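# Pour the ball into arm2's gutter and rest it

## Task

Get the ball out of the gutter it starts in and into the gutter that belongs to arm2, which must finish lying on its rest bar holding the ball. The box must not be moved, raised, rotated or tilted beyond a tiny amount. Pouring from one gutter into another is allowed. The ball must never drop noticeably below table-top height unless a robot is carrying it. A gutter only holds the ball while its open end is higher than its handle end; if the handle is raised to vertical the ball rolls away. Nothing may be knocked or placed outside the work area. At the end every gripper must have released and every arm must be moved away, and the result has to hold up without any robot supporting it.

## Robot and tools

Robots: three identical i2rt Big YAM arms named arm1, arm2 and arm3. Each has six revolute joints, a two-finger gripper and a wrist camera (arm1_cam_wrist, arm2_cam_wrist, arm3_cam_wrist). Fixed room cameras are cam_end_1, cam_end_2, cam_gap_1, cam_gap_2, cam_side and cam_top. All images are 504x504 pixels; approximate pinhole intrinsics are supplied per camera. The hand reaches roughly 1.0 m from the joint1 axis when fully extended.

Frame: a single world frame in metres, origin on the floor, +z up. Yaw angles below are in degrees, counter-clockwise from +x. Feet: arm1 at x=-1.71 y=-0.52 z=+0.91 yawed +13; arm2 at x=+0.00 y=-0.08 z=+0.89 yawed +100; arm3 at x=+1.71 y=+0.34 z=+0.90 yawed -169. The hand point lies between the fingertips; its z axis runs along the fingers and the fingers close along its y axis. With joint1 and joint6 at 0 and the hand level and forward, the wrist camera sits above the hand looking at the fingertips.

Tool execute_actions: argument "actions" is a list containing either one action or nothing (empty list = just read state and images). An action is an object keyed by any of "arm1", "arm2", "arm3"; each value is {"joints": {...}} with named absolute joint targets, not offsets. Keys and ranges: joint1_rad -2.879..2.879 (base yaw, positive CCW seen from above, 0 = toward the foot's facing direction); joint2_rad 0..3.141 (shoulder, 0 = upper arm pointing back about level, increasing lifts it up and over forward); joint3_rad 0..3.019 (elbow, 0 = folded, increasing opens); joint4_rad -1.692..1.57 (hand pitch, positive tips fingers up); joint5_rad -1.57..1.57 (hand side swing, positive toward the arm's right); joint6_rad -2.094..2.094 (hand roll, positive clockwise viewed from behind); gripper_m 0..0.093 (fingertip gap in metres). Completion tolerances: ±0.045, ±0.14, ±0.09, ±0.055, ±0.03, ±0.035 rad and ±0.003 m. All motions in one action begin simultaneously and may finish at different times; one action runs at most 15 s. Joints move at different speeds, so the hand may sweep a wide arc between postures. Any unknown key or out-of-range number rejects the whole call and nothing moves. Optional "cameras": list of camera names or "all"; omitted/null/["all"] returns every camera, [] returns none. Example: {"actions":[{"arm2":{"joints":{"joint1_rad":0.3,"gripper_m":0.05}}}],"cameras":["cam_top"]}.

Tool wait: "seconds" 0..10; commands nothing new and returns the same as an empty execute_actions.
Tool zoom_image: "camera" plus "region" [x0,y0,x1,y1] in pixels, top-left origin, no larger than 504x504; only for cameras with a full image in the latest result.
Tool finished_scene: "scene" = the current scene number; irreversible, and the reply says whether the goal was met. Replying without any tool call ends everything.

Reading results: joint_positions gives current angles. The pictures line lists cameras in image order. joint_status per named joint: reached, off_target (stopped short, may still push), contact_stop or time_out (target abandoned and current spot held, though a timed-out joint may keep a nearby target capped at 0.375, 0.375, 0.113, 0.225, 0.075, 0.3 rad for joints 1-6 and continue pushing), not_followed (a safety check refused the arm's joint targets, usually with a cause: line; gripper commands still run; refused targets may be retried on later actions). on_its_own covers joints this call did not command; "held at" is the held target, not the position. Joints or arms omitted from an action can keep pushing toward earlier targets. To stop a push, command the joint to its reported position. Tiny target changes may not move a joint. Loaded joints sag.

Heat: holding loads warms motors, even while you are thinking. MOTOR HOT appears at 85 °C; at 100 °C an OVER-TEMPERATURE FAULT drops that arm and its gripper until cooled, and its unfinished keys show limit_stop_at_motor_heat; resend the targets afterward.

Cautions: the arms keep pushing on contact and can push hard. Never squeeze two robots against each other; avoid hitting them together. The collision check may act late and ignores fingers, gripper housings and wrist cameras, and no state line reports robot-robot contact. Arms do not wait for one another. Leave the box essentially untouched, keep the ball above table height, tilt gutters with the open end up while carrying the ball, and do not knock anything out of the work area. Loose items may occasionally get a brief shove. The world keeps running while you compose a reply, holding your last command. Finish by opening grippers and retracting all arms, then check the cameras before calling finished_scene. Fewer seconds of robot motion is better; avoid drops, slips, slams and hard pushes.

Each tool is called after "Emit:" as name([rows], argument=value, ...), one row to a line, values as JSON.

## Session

Emit:
execute_actions(actions=[])

Scene clock: 0.00 s.
Motor temperatures (°C, as the motors report them): arm1=[21 22 21 21 20 23] | arm2=[20 22 25 21 20 23] | arm3=[21 23 22 24 23 21]
arm1.joint_positions: joint1_rad=+0.880 joint2_rad=+0.651 joint3_rad=+1.526 joint4_rad=-1.479 joint5_rad=+0.216 joint6_rad=-0.601 gripper_m=+0.094
arm1.joint_status: not commanded
arm1.hand: x=-1.5922 y=-0.3403 z=+1.4796 quat_wxyz=(-0.467, +0.636, -0.614, -0.020) (m; scene frame)
arm2.joint_positions: joint1_rad=+0.296 joint2_rad=+0.499 joint3_rad=+1.555 joint4_rad=-1.315 joint5_rad=+0.182 joint6_rad=+0.173 gripper_m=+0.094
arm2.joint_status: not commanded
arm2.hand: x=-0.0337 y=+0.0632 z=+1.5309 quat_wxyz=(-0.334, +0.601, -0.514, -0.514) (m; scene frame)
arm3.joint_positions: joint1_rad=-0.791 joint2_rad=+0.401 joint3_rad=+1.343 joint4_rad=-1.220 joint5_rad=-0.106 joint6_rad=-0.002 gripper_m=+0.095
arm3.joint_status: not commanded
arm3.hand: x=+1.5728 y=+0.4144 z=+1.4842 quat_wxyz=(+0.136, -0.771, +0.204, +0.587) (m; scene frame)
pictures: arm1_cam_wrist, arm2_cam_wrist, arm3_cam_wrist, cam_end_1, cam_end_2, cam_gap_1, cam_gap_2, cam_side, cam_top
Images, in order (width x height): arm1_cam_wrist 504x504, arm2_cam_wrist 504x504, arm3_cam_wrist 504x504, cam_end_1 504x504, cam_end_2 504x504, cam_gap_1 504x504, cam_gap_2 504x504, cam_side 504x504, cam_top 504x504.

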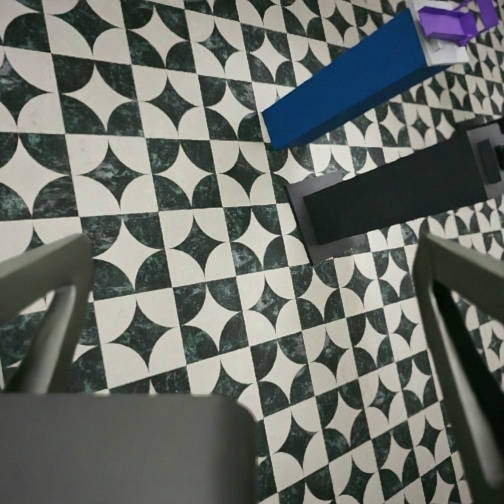

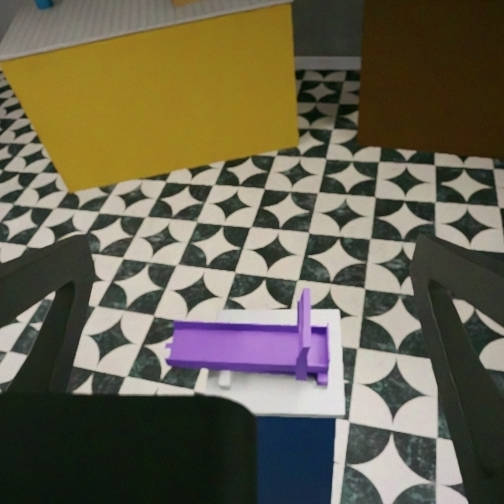

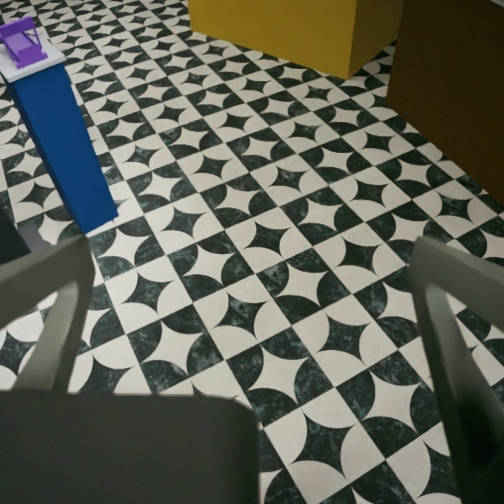

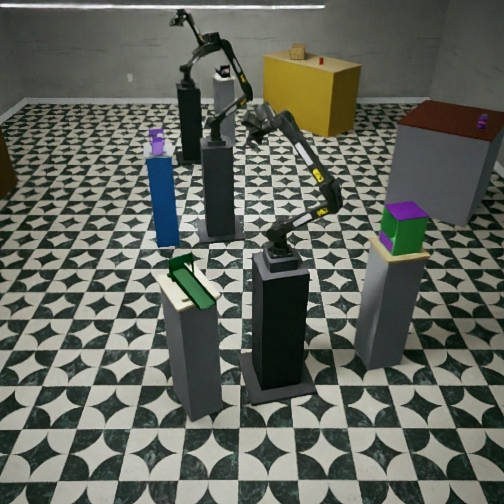

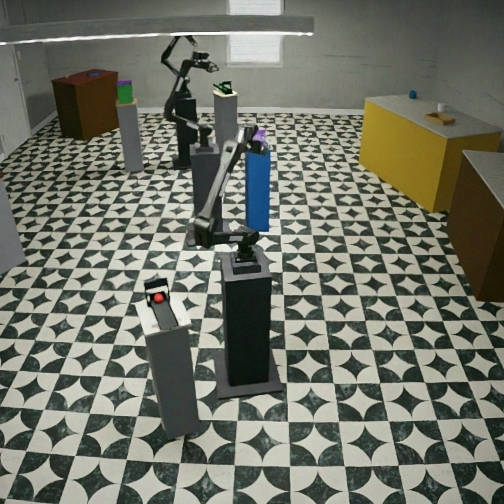

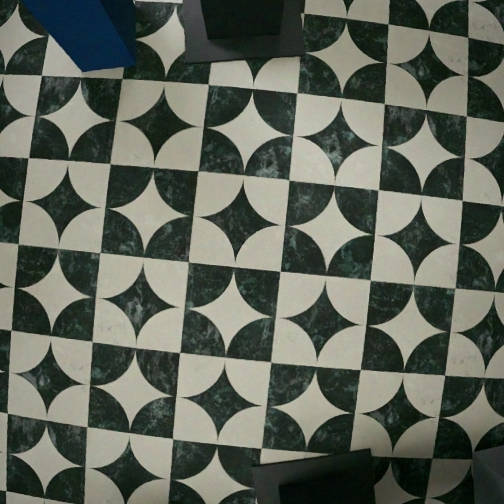

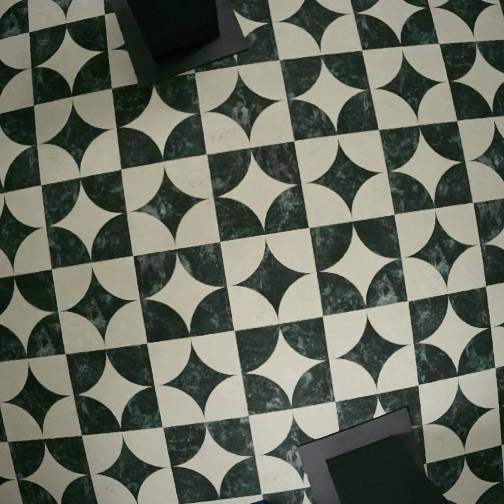

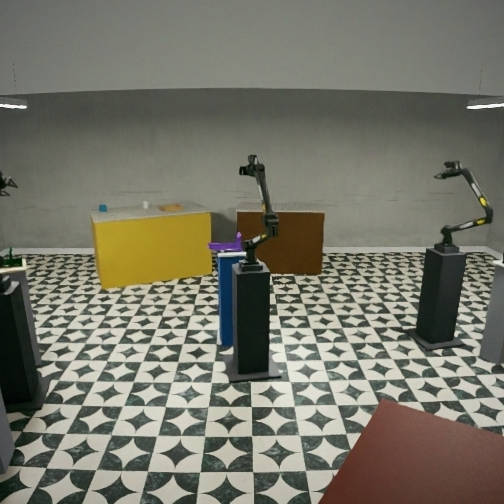

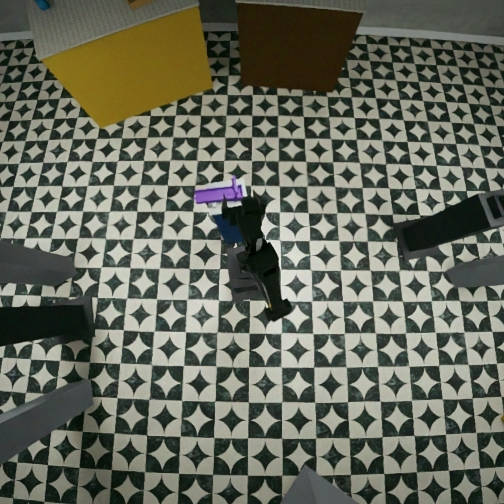

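Emit:
execute_actions([
  {"arm3":{"joints":{"joint1_rad":2.0,"joint2_rad":1.62,"joint3_rad":1.5,"joint4_rad":-1.43,"joint5_rad":-0.18,"joint6_rad":-0.15}},"arm2":{"joints":{"joint1_rad":-0.06,"joint2_rad":1.62,"joint3_rad":1.45,"joint4_rad":-1.38,"joint5_rad":-0.18,"joint6_rad":-0.15}}},
], cameras=["arm2_cam_wrist","arm3_cam_wrist","cam_end_2"])

Scene clock: 2.83 s.
Motor temperatures (°C, as the motors report them): arm1=[21 22 21 21 20 23] | arm2=[20 22 25 21 20 23] | arm3=[21 24 23 24 23 21]
arm1.joint_positions: joint1_rad=+0.880 joint2_rad=+0.651 joint3_rad=+1.526 joint4_rad=-1.479 joint5_rad=+0.216 joint6_rad=-0.601 gripper_m=+0.094
arm1.joint_status: not commanded
arm1.hand: x=-1.5922 y=-0.3403 z=+1.4796 quat_wxyz=(-0.467, +0.636, -0.614, -0.020) (m; scene frame)
arm2.joint_positions: joint1_rad=-0.057 joint2_rad=+1.630 joint3_rad=+1.435 joint4_rad=-1.375 joint5_rad=-0.177 joint6_rad=-0.134 gripper_m=+0.094
arm2.joint_status: all done
arm2.hand: x=-0.0869 y=+0.4001 z=+1.0778 quat_wxyz=(+0.063, +0.788, -0.609, -0.066) (m; scene frame)
arm3.joint_positions: joint1_rad=+2.003 joint2_rad=+1.639 joint3_rad=+1.482 joint4_rad=-1.416 joint5_rad=-0.180 joint6_rad=-0.139 gripper_m=+0.095
arm3.joint_status: all done
arm3.hand: x=+2.0280 y=-0.0425 z=+1.1033 quat_wxyz=(-0.045, -0.390, -0.916, -0.077) (m; scene frame)
pictures: arm2_cam_wrist, arm3_cam_wrist, cam_end_2
Images, in order (width x height): arm2_cam_wrist 504x504, arm3_cam_wrist 504x504, cam_end_2 504x504.

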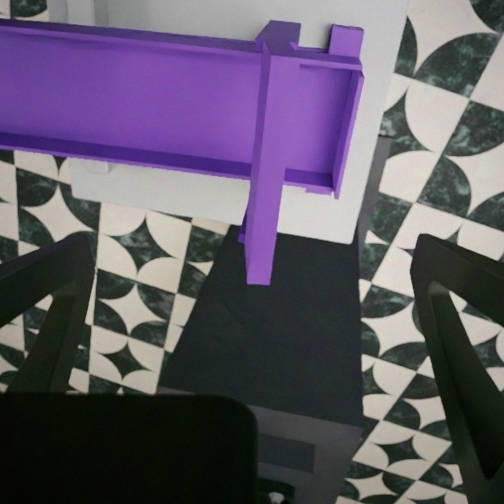

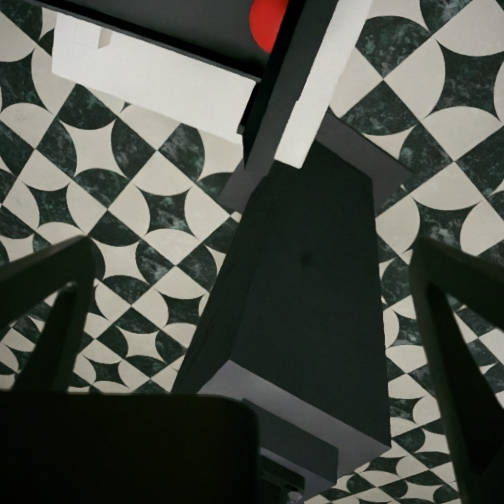

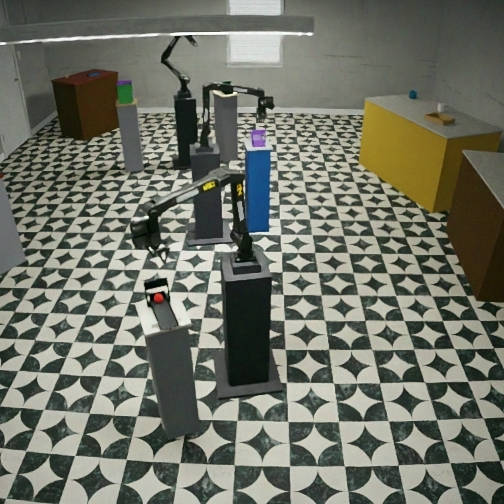

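Emit:
execute_actions([
  {"arm3":{"joints":{"joint2_rad":1.73,"joint3_rad":1.37,"joint4_rad":-1.14,"joint6_rad":0.2,"gripper_m":0.07}},"arm2":{"joints":{"joint1_rad":-0.035,"joint3_rad":1.24,"joint4_rad":-1.17,"joint6_rad":-0.02,"gripper_m":0.06}}},
], cameras=["arm2_cam_wrist","arm3_cam_wrist","cam_end_2"])

Emit:
zoom_image(camera="cam_end_2", region=[100, 80, 340, 340])

Scene clock: 4.60 s.
Motor temperatures (°C, as the motors report them): arm1=[21 22 21 21 20 23] | arm2=[20 22 26 21 20 23] | arm3=[21 24 23 24 23 21]
arm1.joint_positions: joint1_rad=+0.880 joint2_rad=+0.651 joint3_rad=+1.526 joint4_rad=-1.479 joint5_rad=+0.216 joint6_rad=-0.601 gripper_m=+0.094
arm1.joint_status: not commanded
arm1.hand: x=-1.5922 y=-0.3403 z=+1.4796 quat_wxyz=(-0.467, +0.636, -0.614, -0.020) (m; scene frame)
arm2.joint_positions: joint1_rad=-0.039 joint2_rad=+1.626 joint3_rad=+1.230 joint4_rad=-1.179 joint5_rad=-0.178 joint6_rad=-0.036 gripper_m=+0.060
arm2.joint_status: all done
arm2.hand: x=-0.0928 y=+0.3738 z=+1.0045 quat_wxyz=(+0.069, +0.763, -0.640, -0.061) (m; scene frame)
arm3.joint_positions: joint1_rad=+2.003 joint2_rad=+1.747 joint3_rad=+1.350 joint4_rad=-1.157 joint5_rad=-0.180 joint6_rad=+0.187 gripper_m=+0.070
arm3.joint_status: all done
arm3.hand: x=+2.0393 y=-0.0585 z=+1.0035 quat_wxyz=(-0.042, -0.533, -0.841, -0.079) (m; scene frame)
pictures: arm2_cam_wrist, arm3_cam_wrist, cam_end_2
Images, in order (width x height): arm2_cam_wrist 504x504, arm3_cam_wrist 504x504, cam_end_2 504x504.

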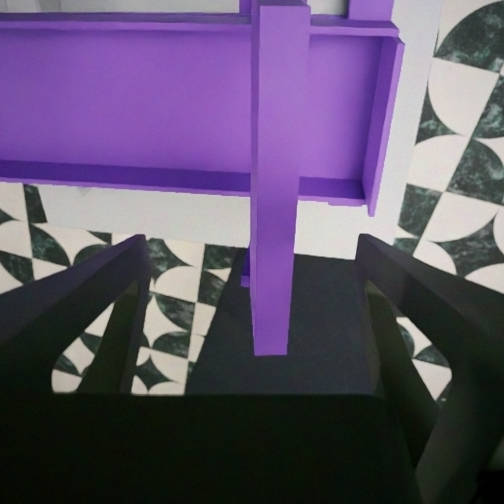

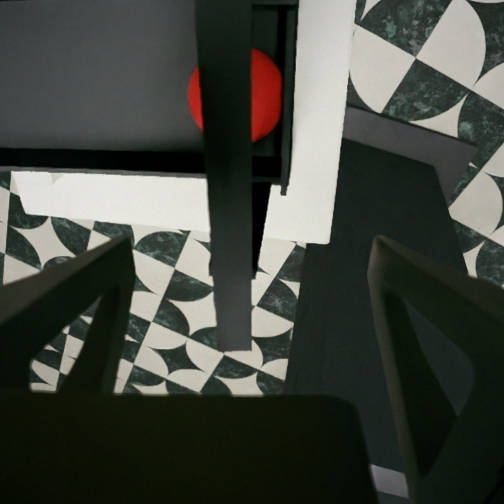

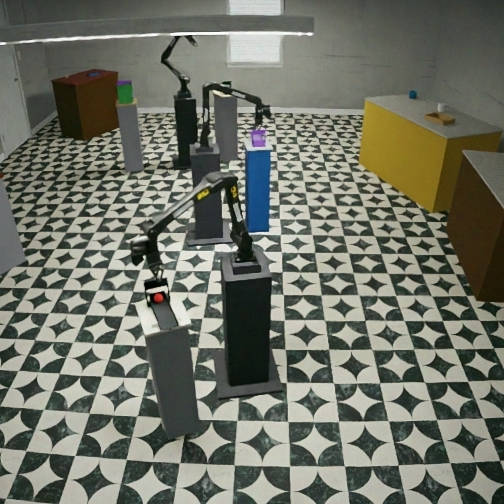

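Region (100, 80, 340, 340) of cam_end_2's 504x504 image, scaled by 1.938, with more detail than that image has; it fills the left 465 columns of this view, and the rest is white.

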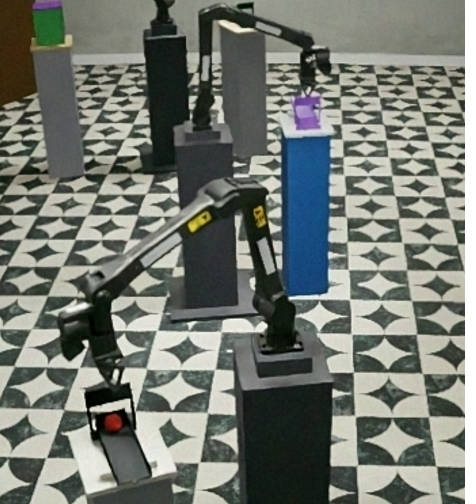

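Similar heights; descend to ~0.962.

Emit:
execute_actions([
  {"arm3":{"joints":{"joint1_rad":2.035,"joint2_rad":1.785,"joint3_rad":1.325,"joint4_rad":-1.03}},"arm2":{"joints":{"joint2_rad":1.67,"joint3_rad":1.175,"joint4_rad":-1.06}}},
], cameras=["arm2_cam_wrist","arm3_cam_wrist"])

Scene clock: 5.77 s.
Motor temperatures (°C, as the motors report them): arm1=[21 22 21 21 20 23] | arm2=[20 22 26 21 20 23] | arm3=[21 24 23 24 23 21]
arm1.joint_positions: joint1_rad=+0.880 joint2_rad=+0.651 joint3_rad=+1.526 joint4_rad=-1.479 joint5_rad=+0.216 joint6_rad=-0.601 gripper_m=+0.094
arm1.joint_status: not commanded
arm1.hand: x=-1.5922 y=-0.3403 z=+1.4796 quat_wxyz=(-0.467, +0.636, -0.614, -0.020) (m; scene frame)
arm2.joint_positions: joint1_rad=-0.039 joint2_rad=+1.674 joint3_rad=+1.168 joint4_rad=-1.069 joint5_rad=-0.178 joint6_rad=-0.035 gripper_m=+0.060
arm2.joint_status: all done
arm2.hand: x=-0.0931 y=+0.3735 z=+0.9624 quat_wxyz=(+0.069, +0.763, -0.640, -0.061) (m; scene frame)
arm3.joint_positions: joint1_rad=+2.024 joint2_rad=+1.790 joint3_rad=+1.316 joint4_rad=-1.047 joint5_rad=-0.180 joint6_rad=+0.188 gripper_m=+0.070
arm3.joint_status: all done
arm3.hand: x=+2.0540 y=-0.0608 z=+0.9710 quat_wxyz=(-0.056, -0.523, -0.847, -0.074) (m; scene frame)
pictures: arm2_cam_wrist, arm3_cam_wrist
Images, in order (width x height): arm2_cam_wrist 504x504, arm3_cam_wrist 504x504.

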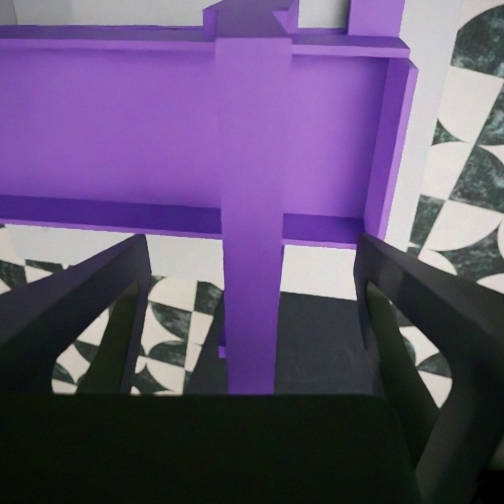

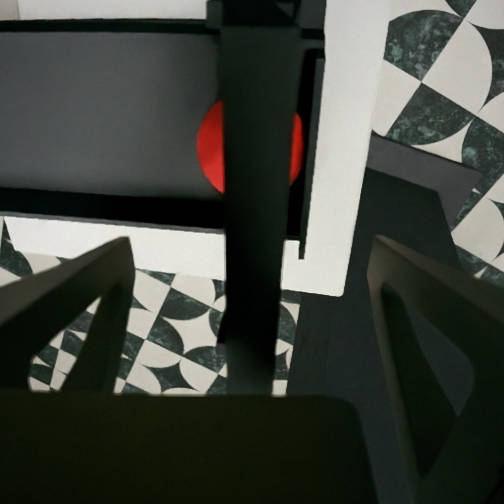

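A bit deeper, then grip and lift.

Emit:
execute_actions([
  {"arm3":{"joints":{"joint3_rad":1.285,"joint4_rad":-1.0}},"arm2":{"joints":{"joint3_rad":1.14,"joint4_rad":-1.025}}},
], cameras=[])

Emit:
execute_actions([
  {"arm3":{"joints":{"gripper_m":0}},"arm2":{"joints":{"gripper_m":0}}},
], cameras=["arm2_cam_wrist","arm3_cam_wrist"])

Emit:
execute_actions([
  {"arm3":{"joints":{"joint3_rad":1.58,"joint4_rad":-1.24,"joint5_rad":-0.38}},"arm2":{"joints":{"joint3_rad":1.45,"joint4_rad":-1.3}}},
], cameras=["arm3_cam_wrist"])

Emit:
execute_actions([
  {"arm3":{"joints":{"joint1_rad":1.55,"joint4_rad":-1.05,"joint5_rad":-0.3,"joint6_rad":0.7}},"arm2":{"joints":{"joint1_rad":-0.8,"joint4_rad":-1.05,"joint5_rad":0,"joint6_rad":0.8}}},
], cameras=["arm3_cam_wrist"])

Emit:
execute_actions([
  {"arm3":{"joints":{"joint1_rad":1.05,"joint4_rad":-0.93,"joint5_rad":-0.16,"joint6_rad":1.15}},"arm2":{"joints":{"joint1_rad":-1.51,"joint2_rad":1.96,"joint3_rad":1.7,"joint4_rad":-1.0,"joint6_rad":1.58}}},
], cameras=["arm3_cam_wrist"])

Emit:
execute_actions([
  {"arm3":{"joints":{"joint1_rad":0.55,"joint2_rad":1.9,"joint3_rad":1.85,"joint4_rad":-1.05,"joint5_rad":0,"joint6_rad":1.58}}},
], cameras=["arm3_cam_wrist"])

Emit:
execute_actions([
  {"arm3":{"joints":{"joint1_rad":0.06,"joint3_rad":1.9,"joint4_rad":-1.2}}},
], cameras=["arm3_cam_wrist","cam_gap_2","cam_side"])

Emit:
zoom_image(camera="cam_side", region=[290, 170, 420, 280])

Scene clock: 7.93 s.
Motor temperatures (°C, as the motors report them): arm1=[21 22 22 21 20 23] | arm2=[20 22 26 21 20 23] | arm3=[21 24 24 24 23 21]
arm1.joint_positions: joint1_rad=+0.880 joint2_rad=+0.651 joint3_rad=+1.526 joint4_rad=-1.479 joint5_rad=+0.216 joint6_rad=-0.601 gripper_m=+0.094
arm1.joint_status: not commanded
arm1.hand: x=-1.5922 y=-0.3403 z=+1.4796 quat_wxyz=(-0.467, +0.636, -0.614, -0.020) (m; scene frame)
arm2.joint_positions: joint1_rad=-0.039 joint2_rad=+1.674 joint3_rad=+1.137 joint4_rad=-1.034 joint5_rad=-0.178 joint6_rad=-0.035 gripper_m=+0.060
arm2.joint_status: all done
arm2.hand: x=-0.0924 y=+0.3684 z=+0.9520 quat_wxyz=(+0.068, +0.763, -0.640, -0.062) (m; scene frame)
arm3.joint_positions: joint1_rad=+2.024 joint2_rad=+1.790 joint3_rad=+1.276 joint4_rad=-1.017 joint5_rad=-0.180 joint6_rad=+0.188 gripper_m=+0.070
arm3.joint_status: all done
arm3.hand: x=+2.0480 y=-0.0529 z=+0.9573 quat_wxyz=(-0.051, -0.524, -0.847, -0.076) (m; scene frame)
pictures: none
No camera images: the call's "cameras" was empty. Leave "cameras" out to get every camera's image.

Scene clock: 8.60 s.
Motor temperatures (°C, as the motors report them): arm1=[21 22 22 21 20 23] | arm2=[20 22 26 21 20 23] | arm3=[21 24 24 24 23 21]
arm1.joint_positions: joint1_rad=+0.880 joint2_rad=+0.651 joint3_rad=+1.526 joint4_rad=-1.479 joint5_rad=+0.216 joint6_rad=-0.601 gripper_m=+0.094
arm1.joint_status: not commanded
arm1.hand: x=-1.5922 y=-0.3403 z=+1.4796 quat_wxyz=(-0.467, +0.636, -0.614, -0.020) (m; scene frame)
arm2.joint_positions: joint1_rad=-0.039 joint2_rad=+1.672 joint3_rad=+1.137 joint4_rad=-1.034 joint5_rad=-0.187 joint6_rad=-0.032 gripper_m=+0.011
arm2.joint_status: gripper_m off_target (ended at +0.011, target +0.000)
arm2.hand: x=-0.0937 y=+0.3686 z=+0.9531 quat_wxyz=(+0.070, +0.761, -0.641, -0.066) (m; scene frame)
arm3.joint_positions: joint1_rad=+2.024 joint2_rad=+1.790 joint3_rad=+1.276 joint4_rad=-1.016 joint5_rad=-0.189 joint6_rad=+0.189 gripper_m=+0.012
arm3.joint_status: gripper_m off_target (ended at +0.012, target +0.000)
arm3.hand: x=+2.0497 y=-0.0519 z=+0.9576 quat_wxyz=(-0.053, -0.524, -0.847, -0.080) (m; scene frame)
pictures: arm2_cam_wrist, arm3_cam_wrist
Images, in order (width x height): arm2_cam_wrist 504x504, arm3_cam_wrist 504x504.

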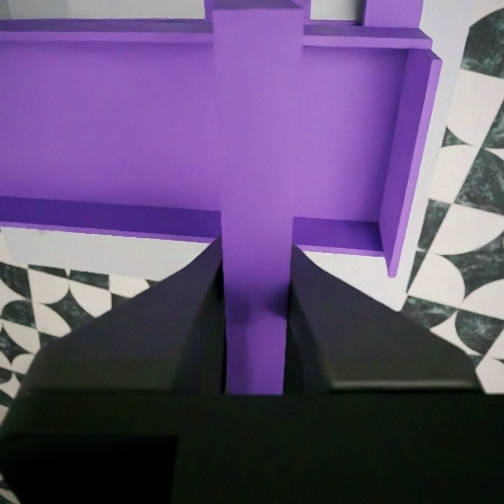

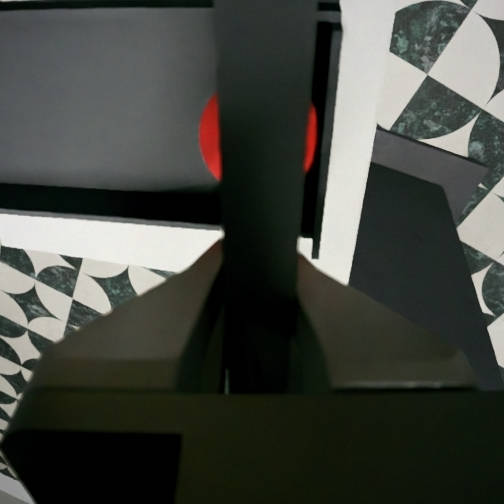

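Scene clock: 9.70 s.
Motor temperatures (°C, as the motors report them): arm1=[21 22 22 21 20 23] | arm2=[20 22 27 21 20 23] | arm3=[21 24 24 24 23 21]
arm1.joint_positions: joint1_rad=+0.880 joint2_rad=+0.651 joint3_rad=+1.526 joint4_rad=-1.479 joint5_rad=+0.216 joint6_rad=-0.601 gripper_m=+0.094
arm1.joint_status: not commanded
arm1.hand: x=-1.5922 y=-0.3403 z=+1.4796 quat_wxyz=(-0.467, +0.636, -0.614, -0.020) (m; scene frame)
arm2.joint_positions: joint1_rad=-0.039 joint2_rad=+1.682 joint3_rad=+1.407 joint4_rad=-1.294 joint5_rad=-0.177 joint6_rad=-0.028 gripper_m=+0.011
arm2.joint_status: all done
arm2.hand: x=-0.0974 y=+0.4107 z=+1.0426 quat_wxyz=(+0.067, +0.760, -0.643, -0.062) (m; scene frame)
arm3.joint_positions: joint1_rad=+2.024 joint2_rad=+1.800 joint3_rad=+1.540 joint4_rad=-1.228 joint5_rad=-0.372 joint6_rad=+0.193 gripper_m=+0.012
arm3.joint_status: all done
arm3.hand: x=+2.1038 y=-0.0731 z=+1.0550 quat_wxyz=(-0.104, -0.513, -0.837, -0.157) (m; scene frame)
pictures: arm3_cam_wrist
Images, in order (width x height): arm3_cam_wrist 504x504.

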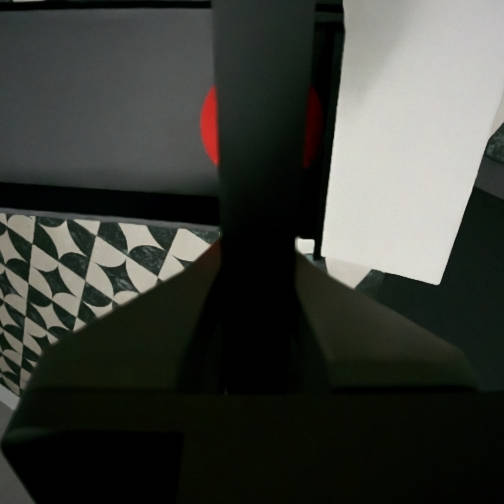

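Scene clock: 11.43 s.
Motor temperatures (°C, as the motors report them): arm1=[21 22 22 21 20 23] | arm2=[20 23 27 21 20 23] | arm3=[21 24 24 24 23 21]
arm1.joint_positions: joint1_rad=+0.880 joint2_rad=+0.651 joint3_rad=+1.526 joint4_rad=-1.479 joint5_rad=+0.216 joint6_rad=-0.601 gripper_m=+0.094
arm1.joint_status: not commanded
arm1.hand: x=-1.5922 y=-0.3403 z=+1.4796 quat_wxyz=(-0.467, +0.636, -0.614, -0.020) (m; scene frame)
arm2.joint_positions: joint1_rad=-0.803 joint2_rad=+1.682 joint3_rad=+1.407 joint4_rad=-1.058 joint5_rad=+0.003 joint6_rad=+0.783 gripper_m=+0.011
arm2.joint_status: all done
arm2.hand: x=+0.3279 y=+0.3712 z=+1.0440 quat_wxyz=(-0.075, +0.080, -0.990, -0.090) (m; scene frame)
arm3.joint_positions: joint1_rad=+1.549 joint2_rad=+1.800 joint3_rad=+1.540 joint4_rad=-1.067 joint5_rad=-0.295 joint6_rad=+0.689 gripper_m=+0.012
arm3.joint_status: all done
arm3.hand: x=+1.8667 y=-0.2451 z=+1.0573 quat_wxyz=(-0.164, -0.840, -0.509, -0.094) (m; scene frame)
pictures: arm3_cam_wrist
Images, in order (width x height): arm3_cam_wrist 504x504.

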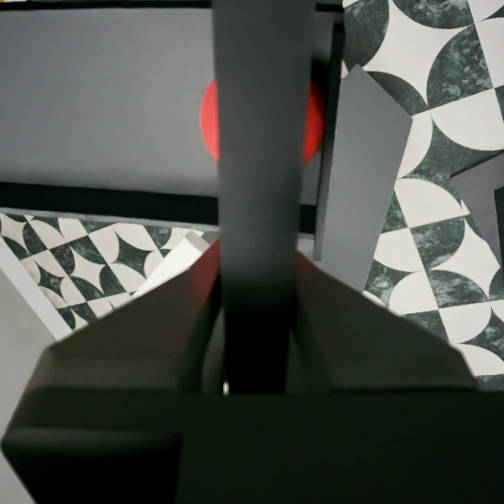

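Scene clock: 13.33 s.
Motor temperatures (°C, as the motors report them): arm1=[21 22 22 21 20 23] | arm2=[20 23 28 21 20 23] | arm3=[21 24 25 24 23 21]
arm1.joint_positions: joint1_rad=+0.880 joint2_rad=+0.651 joint3_rad=+1.526 joint4_rad=-1.479 joint5_rad=+0.216 joint6_rad=-0.601 gripper_m=+0.094
arm1.joint_status: not commanded
arm1.hand: x=-1.5922 y=-0.3403 z=+1.4796 quat_wxyz=(-0.467, +0.636, -0.614, -0.020) (m; scene frame)
arm2.joint_positions: joint1_rad=-1.505 joint2_rad=+1.999 joint3_rad=+1.643 joint4_rad=-1.000 joint5_rad=-0.001 joint6_rad=+1.564 gripper_m=+0.011
arm2.joint_status: all done
arm2.hand: x=+0.6325 y=+0.0768 z=+0.9583 quat_wxyz=(-0.063, -0.611, -0.785, -0.083) (m; scene frame)
arm3.joint_positions: joint1_rad=+1.050 joint2_rad=+1.800 joint3_rad=+1.540 joint4_rad=-0.951 joint5_rad=-0.158 joint6_rad=+1.139 gripper_m=+0.012
arm3.joint_status: all done
arm3.hand: x=+1.5381 y=-0.2660 z=+1.0607 quat_wxyz=(-0.195, -0.979, -0.066, -0.006) (m; scene frame)
pictures: arm3_cam_wrist
Images, in order (width x height): arm3_cam_wrist 504x504.

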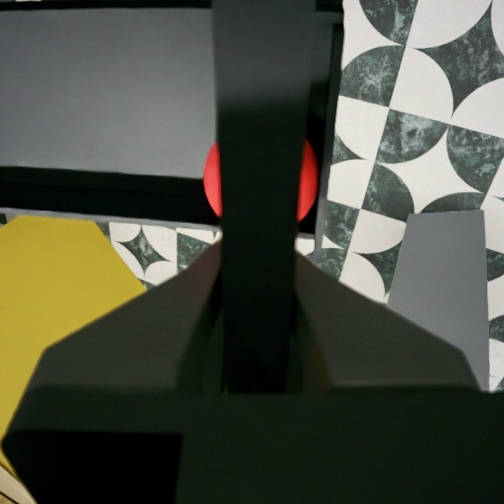

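Scene clock: 14.97 s.
Motor temperatures (°C, as the motors report them): arm1=[21 22 22 21 20 23] | arm2=[20 23 28 21 20 23] | arm3=[21 24 25 24 23 21]
arm1.joint_positions: joint1_rad=+0.880 joint2_rad=+0.651 joint3_rad=+1.526 joint4_rad=-1.479 joint5_rad=+0.216 joint6_rad=-0.601 gripper_m=+0.094
arm1.joint_status: not commanded
arm1.hand: x=-1.5922 y=-0.3403 z=+1.4796 quat_wxyz=(-0.467, +0.636, -0.614, -0.020) (m; scene frame)
arm2.joint_positions: joint1_rad=-1.505 joint2_rad=+1.999 joint3_rad=+1.643 joint4_rad=-1.000 joint5_rad=-0.001 joint6_rad=+1.564 gripper_m=+0.011
arm2.joint_status: not commanded
arm2.hand: x=+0.6325 y=+0.0768 z=+0.9583 quat_wxyz=(-0.063, -0.611, -0.785, -0.083) (m; scene frame)
arm3.joint_positions: joint1_rad=+0.558 joint2_rad=+1.933 joint3_rad=+1.799 joint4_rad=-1.042 joint5_rad=-0.002 joint6_rad=+1.569 gripper_m=+0.012
arm3.joint_status: all done
arm3.hand: x=+1.2090 y=-0.1349 z=+1.0854 quat_wxyz=(-0.181, -0.900, +0.390, +0.077) (m; scene frame)
pictures: arm3_cam_wrist
Images, in order (width x height): arm3_cam_wrist 504x504.

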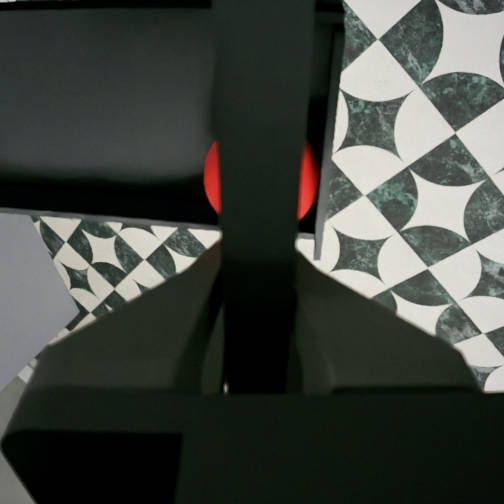

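Scene clock: 16.57 s.
Motor temperatures (°C, as the motors report them): arm1=[21 22 22 21 20 23] | arm2=[20 23 29 21 20 23] | arm3=[21 24 26 24 23 21]
arm1.joint_positions: joint1_rad=+0.880 joint2_rad=+0.651 joint3_rad=+1.526 joint4_rad=-1.479 joint5_rad=+0.216 joint6_rad=-0.601 gripper_m=+0.094
arm1.joint_status: not commanded
arm1.hand: x=-1.5922 y=-0.3403 z=+1.4796 quat_wxyz=(-0.467, +0.636, -0.614, -0.020) (m; scene frame)
arm2.joint_positions: joint1_rad=-1.505 joint2_rad=+1.999 joint3_rad=+1.643 joint4_rad=-1.000 joint5_rad=-0.001 joint6_rad=+1.564 gripper_m=+0.011
arm2.joint_status: not commanded
arm2.hand: x=+0.6325 y=+0.0768 z=+0.9583 quat_wxyz=(-0.063, -0.611, -0.785, -0.083) (m; scene frame)
arm3.joint_positions: joint1_rad=+0.067 joint2_rad=+1.933 joint3_rad=+1.840 joint4_rad=-1.191 joint5_rad=-0.001 joint6_rad=+1.572 gripper_m=+0.012
arm3.joint_status: all done
arm3.hand: x=+1.0681 y=+0.1656 z=+1.0913 quat_wxyz=(-0.115, -0.784, +0.603, +0.086) (m; scene frame)
pictures: arm3_cam_wrist, cam_gap_2, cam_side
Images, in order (width x height): arm3_cam_wrist 504x504, cam_gap_2 504x504, cam_side 504x504.

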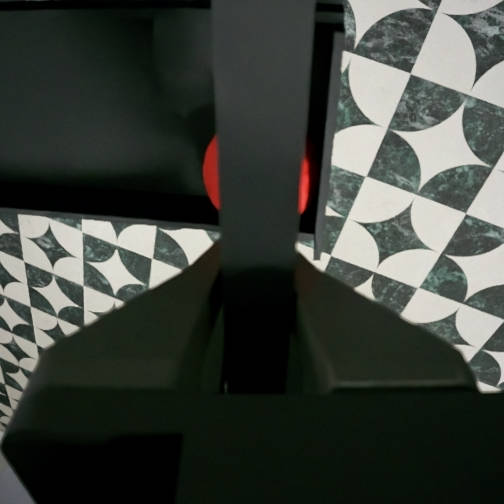

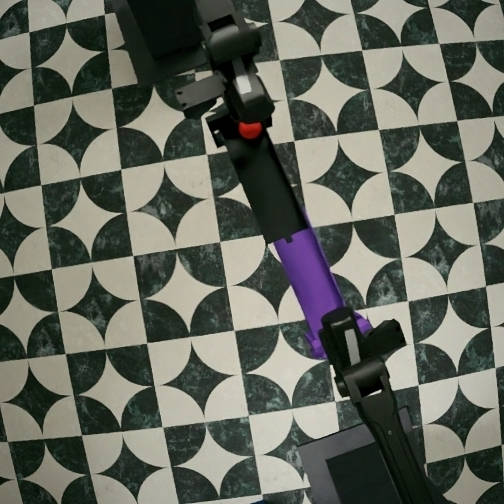

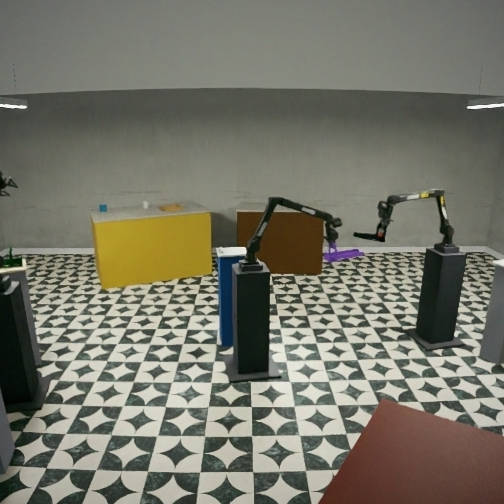

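Region (290, 170, 420, 280) of cam_side's 504x504 image, scaled by 3.877, with more detail than that image has; it fills the top 426 rows of this view, and the rest is white.

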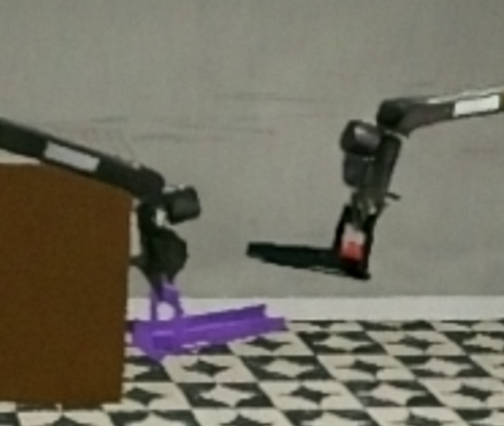

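Emit:
execute_actions([
  {"arm3":{"joints":{"joint1_rad":0.085,"joint2_rad":2.05,"joint3_rad":2.09}}},
], cameras=[])

Emit:
execute_actions([
  {"arm3":{"joints":{"joint2_rad":2.19,"joint3_rad":2.255,"joint4_rad":-1.33}}},
], cameras=["cam_gap_2","cam_side"])

Emit:
zoom_image(camera="cam_side", region=[290, 170, 420, 280])

Scene clock: 18.00 s.
Motor temperatures (°C, as the motors report them): arm1=[21 22 22 21 20 23] | arm2=[20 23 29 21 20 23] | arm3=[21 24 26 24 23 21]
arm1.joint_positions: joint1_rad=+0.880 joint2_rad=+0.651 joint3_rad=+1.526 joint4_rad=-1.479 joint5_rad=+0.216 joint6_rad=-0.601 gripper_m=+0.094
arm1.joint_status: not commanded
arm1.hand: x=-1.5922 y=-0.3403 z=+1.4796 quat_wxyz=(-0.467, +0.636, -0.614, -0.020) (m; scene frame)
arm2.joint_positions: joint1_rad=-1.505 joint2_rad=+1.999 joint3_rad=+1.643 joint4_rad=-1.000 joint5_rad=-0.001 joint6_rad=+1.564 gripper_m=+0.011
arm2.joint_status: not commanded
arm2.hand: x=+0.6325 y=+0.0768 z=+0.9583 quat_wxyz=(-0.063, -0.611, -0.785, -0.083) (m; scene frame)
arm3.joint_positions: joint1_rad=+0.069 joint2_rad=+2.076 joint3_rad=+2.022 joint4_rad=-1.196 joint5_rad=-0.001 joint6_rad=+1.572 gripper_m=+0.012
arm3.joint_status: all done
arm3.hand: x=+1.0163 y=+0.1500 z=+1.0777 quat_wxyz=(-0.128, -0.783, +0.601, +0.096) (m; scene frame)
pictures: none
No camera images: the call's "cameras" was empty. Leave "cameras" out to get every camera's image.

Scene clock: 19.07 s.
Motor temperatures (°C, as the motors report them): arm1=[21 22 22 21 20 23] | arm2=[20 23 29 21 20 23] | arm3=[21 25 26 24 23 21]
arm1.joint_positions: joint1_rad=+0.880 joint2_rad=+0.651 joint3_rad=+1.526 joint4_rad=-1.479 joint5_rad=+0.216 joint6_rad=-0.601 gripper_m=+0.094
arm1.joint_status: not commanded
arm1.hand: x=-1.5922 y=-0.3403 z=+1.4796 quat_wxyz=(-0.467, +0.636, -0.614, -0.020) (m; scene frame)
arm2.joint_positions: joint1_rad=-1.505 joint2_rad=+1.999 joint3_rad=+1.643 joint4_rad=-1.000 joint5_rad=-0.001 joint6_rad=+1.564 gripper_m=+0.011
arm2.joint_status: not commanded
arm2.hand: x=+0.6325 y=+0.0768 z=+0.9583 quat_wxyz=(-0.063, -0.611, -0.785, -0.083) (m; scene frame)
arm3.joint_positions: joint1_rad=+0.069 joint2_rad=+2.220 joint3_rad=+2.190 joint4_rad=-1.321 joint5_rad=-0.001 joint6_rad=+1.572 gripper_m=+0.012
arm3.joint_status: all done
arm3.hand: x=+1.0000 y=+0.1455 z=+1.0421 quat_wxyz=(-0.089, -0.789, +0.605, +0.065) (m; scene frame)
pictures: cam_gap_2, cam_side
Images, in order (width x height): cam_gap_2 504x504, cam_side 504x504.

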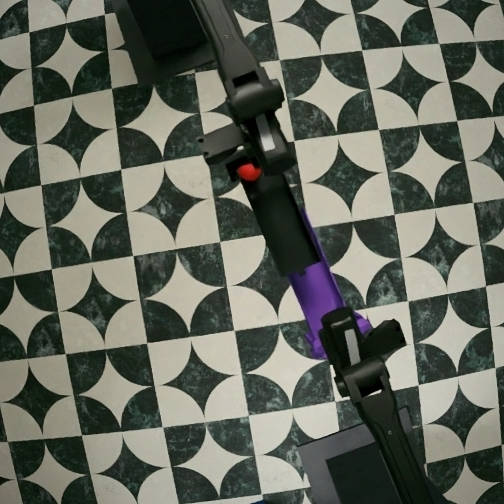

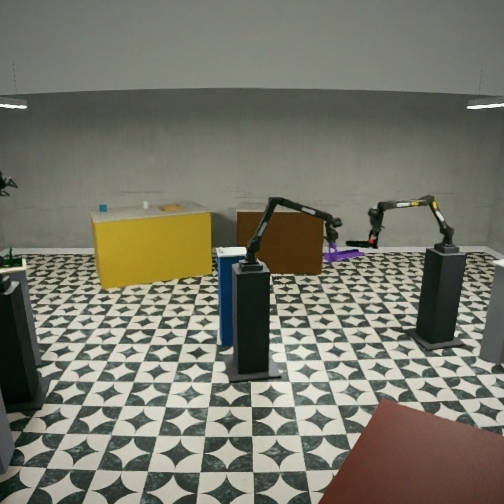

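Region (290, 170, 420, 280) of cam_side's 504x504 image, scaled by 3.877, with more detail than that image has; it fills the top 426 rows of this view, and the rest is white.

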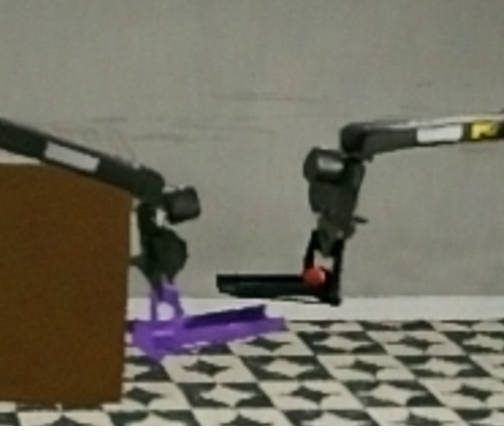

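Emit:
execute_actions([
  {"arm3":{"joints":{"joint6_rad":1.49,"joint4_rad":-1.38}}},
], cameras=["cam_gap_2"])

Emit:
execute_actions([
  {"arm3":{"joints":{"joint4_rad":-1.485}}},
], cameras=["cam_gap_2"])

Emit:
wait(seconds=2.5)

Scene clock: 20.30 s.
Motor temperatures (°C, as the motors report them): arm1=[21 22 22 21 20 23] | arm2=[20 24 30 21 20 23] | arm3=[21 25 26 24 23 21]
arm1.joint_positions: joint1_rad=+0.880 joint2_rad=+0.651 joint3_rad=+1.526 joint4_rad=-1.479 joint5_rad=+0.216 joint6_rad=-0.601 gripper_m=+0.094
arm1.joint_status: not commanded
arm1.hand: x=-1.5922 y=-0.3403 z=+1.4796 quat_wxyz=(-0.467, +0.636, -0.614, -0.020) (m; scene frame)
arm2.joint_positions: joint1_rad=-1.505 joint2_rad=+1.999 joint3_rad=+1.643 joint4_rad=-1.000 joint5_rad=-0.001 joint6_rad=+1.564 gripper_m=+0.011
arm2.joint_status: not commanded
arm2.hand: x=+0.6325 y=+0.0768 z=+0.9583 quat_wxyz=(-0.063, -0.611, -0.785, -0.083) (m; scene frame)
arm3.joint_positions: joint1_rad=+0.069 joint2_rad=+2.220 joint3_rad=+2.190 joint4_rad=-1.369 joint5_rad=-0.001 joint6_rad=+1.504 gripper_m=+0.012
arm3.joint_status: all done
arm3.hand: x=+1.0113 y=+0.1485 z=+1.0398 quat_wxyz=(-0.068, -0.811, +0.579, +0.053) (m; scene frame)
pictures: cam_gap_2
Images, in order (width x height): cam_gap_2 504x504.

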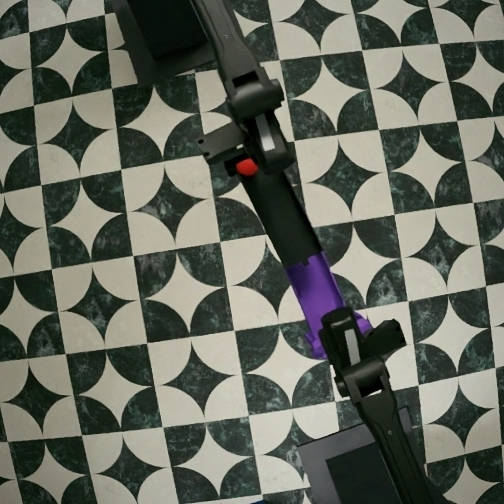

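Scene clock: 21.07 s.
Motor temperatures (°C, as the motors report them): arm1=[21 22 23 21 20 23] | arm2=[20 24 30 21 20 23] | arm3=[21 25 27 24 23 21]
arm1.joint_positions: joint1_rad=+0.880 joint2_rad=+0.651 joint3_rad=+1.526 joint4_rad=-1.479 joint5_rad=+0.216 joint6_rad=-0.601 gripper_m=+0.094
arm1.joint_status: not commanded
arm1.hand: x=-1.5922 y=-0.3403 z=+1.4796 quat_wxyz=(-0.467, +0.636, -0.614, -0.020) (m; scene frame)
arm2.joint_positions: joint1_rad=-1.505 joint2_rad=+1.999 joint3_rad=+1.643 joint4_rad=-1.000 joint5_rad=-0.001 joint6_rad=+1.564 gripper_m=+0.011
arm2.joint_status: not commanded
arm2.hand: x=+0.6325 y=+0.0768 z=+0.9583 quat_wxyz=(-0.063, -0.611, -0.785, -0.083) (m; scene frame)
arm3.joint_positions: joint1_rad=+0.069 joint2_rad=+2.220 joint3_rad=+2.191 joint4_rad=-1.474 joint5_rad=-0.001 joint6_rad=+1.503 gripper_m=+0.012
arm3.joint_status: all done
arm3.hand: x=+1.0357 y=+0.1551 z=+1.0370 quat_wxyz=(-0.028, -0.814, +0.580, +0.020) (m; scene frame)
pictures: cam_gap_2
Images, in order (width x height): cam_gap_2 504x504.

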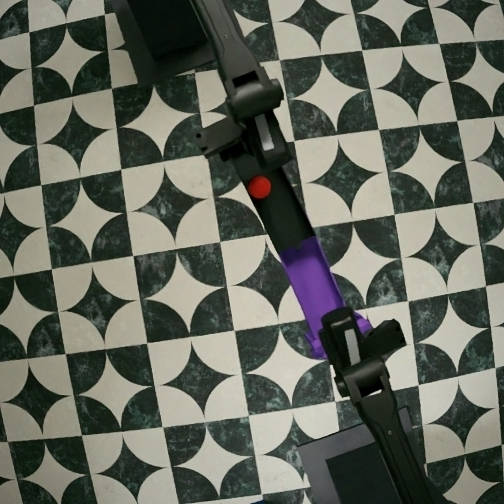

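Scene clock: 23.57 s.
Motor temperatures (°C, as the motors report them): arm1=[21 22 23 21 20 23] | arm2=[20 24 30 21 20 23] | arm3=[21 25 27 24 23 21]
arm1.joint_positions: joint1_rad=+0.880 joint2_rad=+0.651 joint3_rad=+1.526 joint4_rad=-1.479 joint5_rad=+0.216 joint6_rad=-0.601 gripper_m=+0.094
arm1.joint_status: not commanded
arm1.hand: x=-1.5922 y=-0.3403 z=+1.4796 quat_wxyz=(-0.467, +0.636, -0.614, -0.020) (m; scene frame)
arm2.joint_positions: joint1_rad=-1.506 joint2_rad=+1.999 joint3_rad=+1.643 joint4_rad=-1.003 joint5_rad=+0.000 joint6_rad=+1.566 gripper_m=+0.011
arm2.joint_status: not commanded
arm2.hand: x=+0.6319 y=+0.0763 z=+0.9582 quat_wxyz=(-0.062, -0.612, -0.785, -0.081) (m; scene frame)
arm3.joint_positions: joint1_rad=+0.069 joint2_rad=+2.220 joint3_rad=+2.194 joint4_rad=-1.475 joint5_rad=-0.001 joint6_rad=+1.502 gripper_m=+0.012
arm3.joint_status: all done
arm3.hand: x=+1.0353 y=+0.1550 z=+1.0381 quat_wxyz=(-0.028, -0.814, +0.580, +0.021) (m; scene frame)
wait: 2.50 s; at rest by 0.27 s
pictures: arm1_cam_wrist, arm2_cam_wrist, arm3_cam_wrist, cam_end_1, cam_end_2, cam_gap_1, cam_gap_2, cam_side, cam_top
Images, in order (width x height): arm1_cam_wrist 504x504, arm2_cam_wrist 504x504, arm3_cam_wrist 504x504, cam_end_1 504x504, cam_end_2 504x504, cam_gap_1 504x504, cam_gap_2 504x504, cam_side 504x504, cam_top 504x504.

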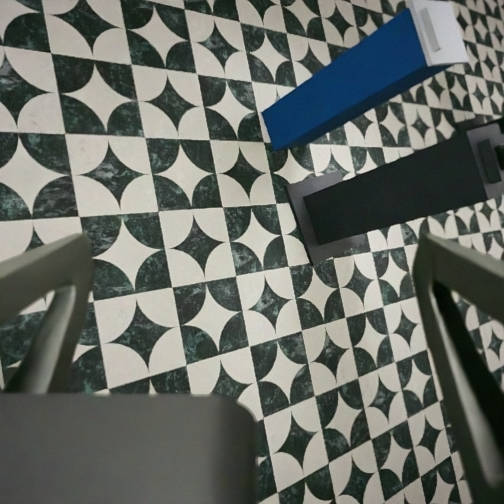

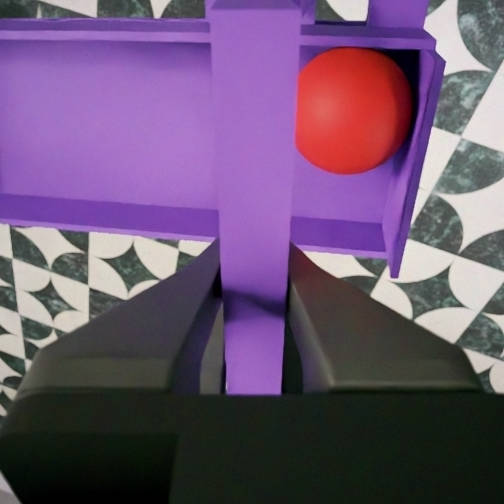

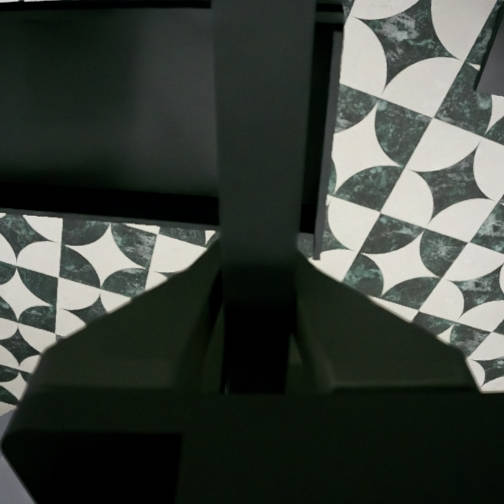

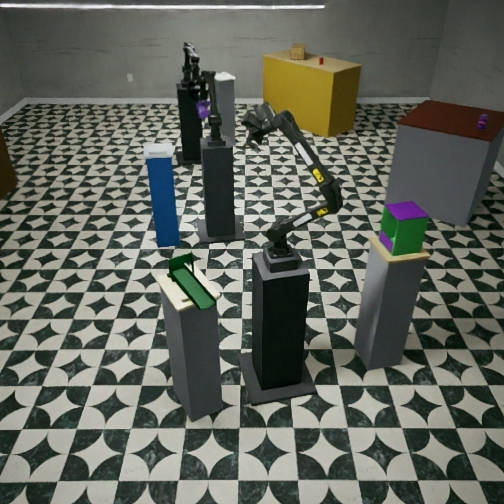

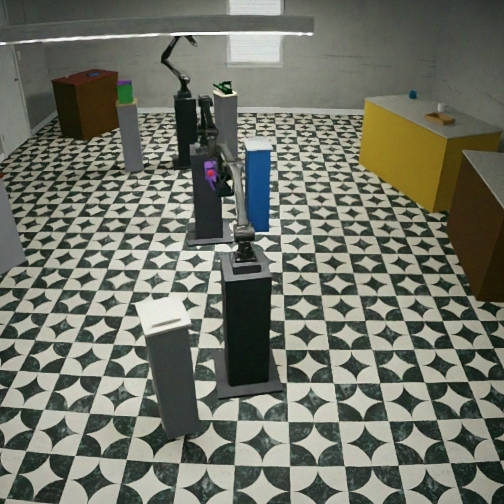

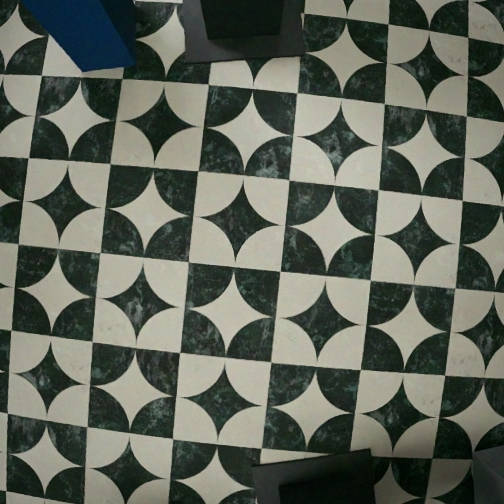

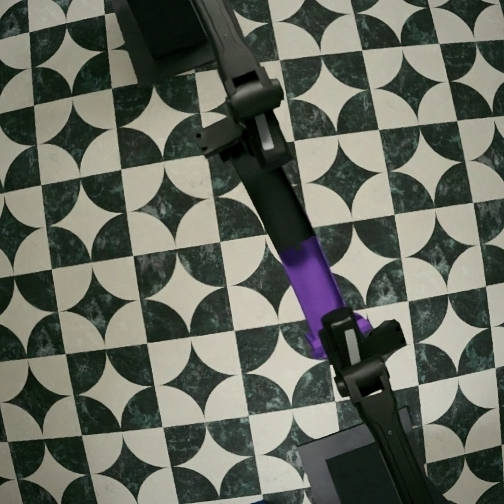

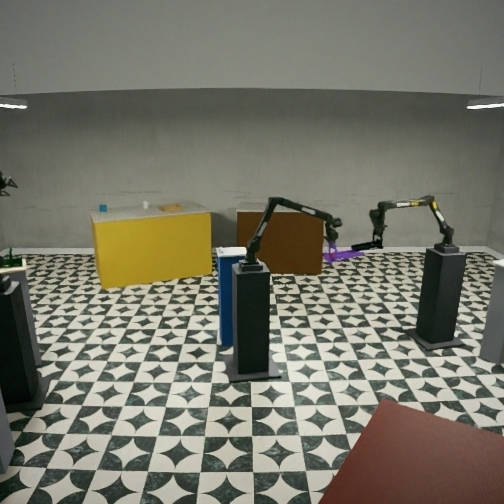

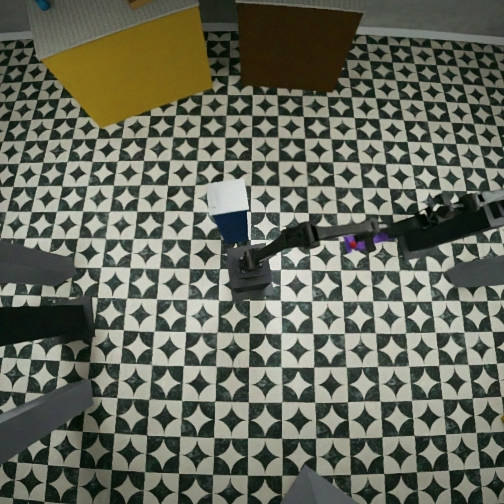

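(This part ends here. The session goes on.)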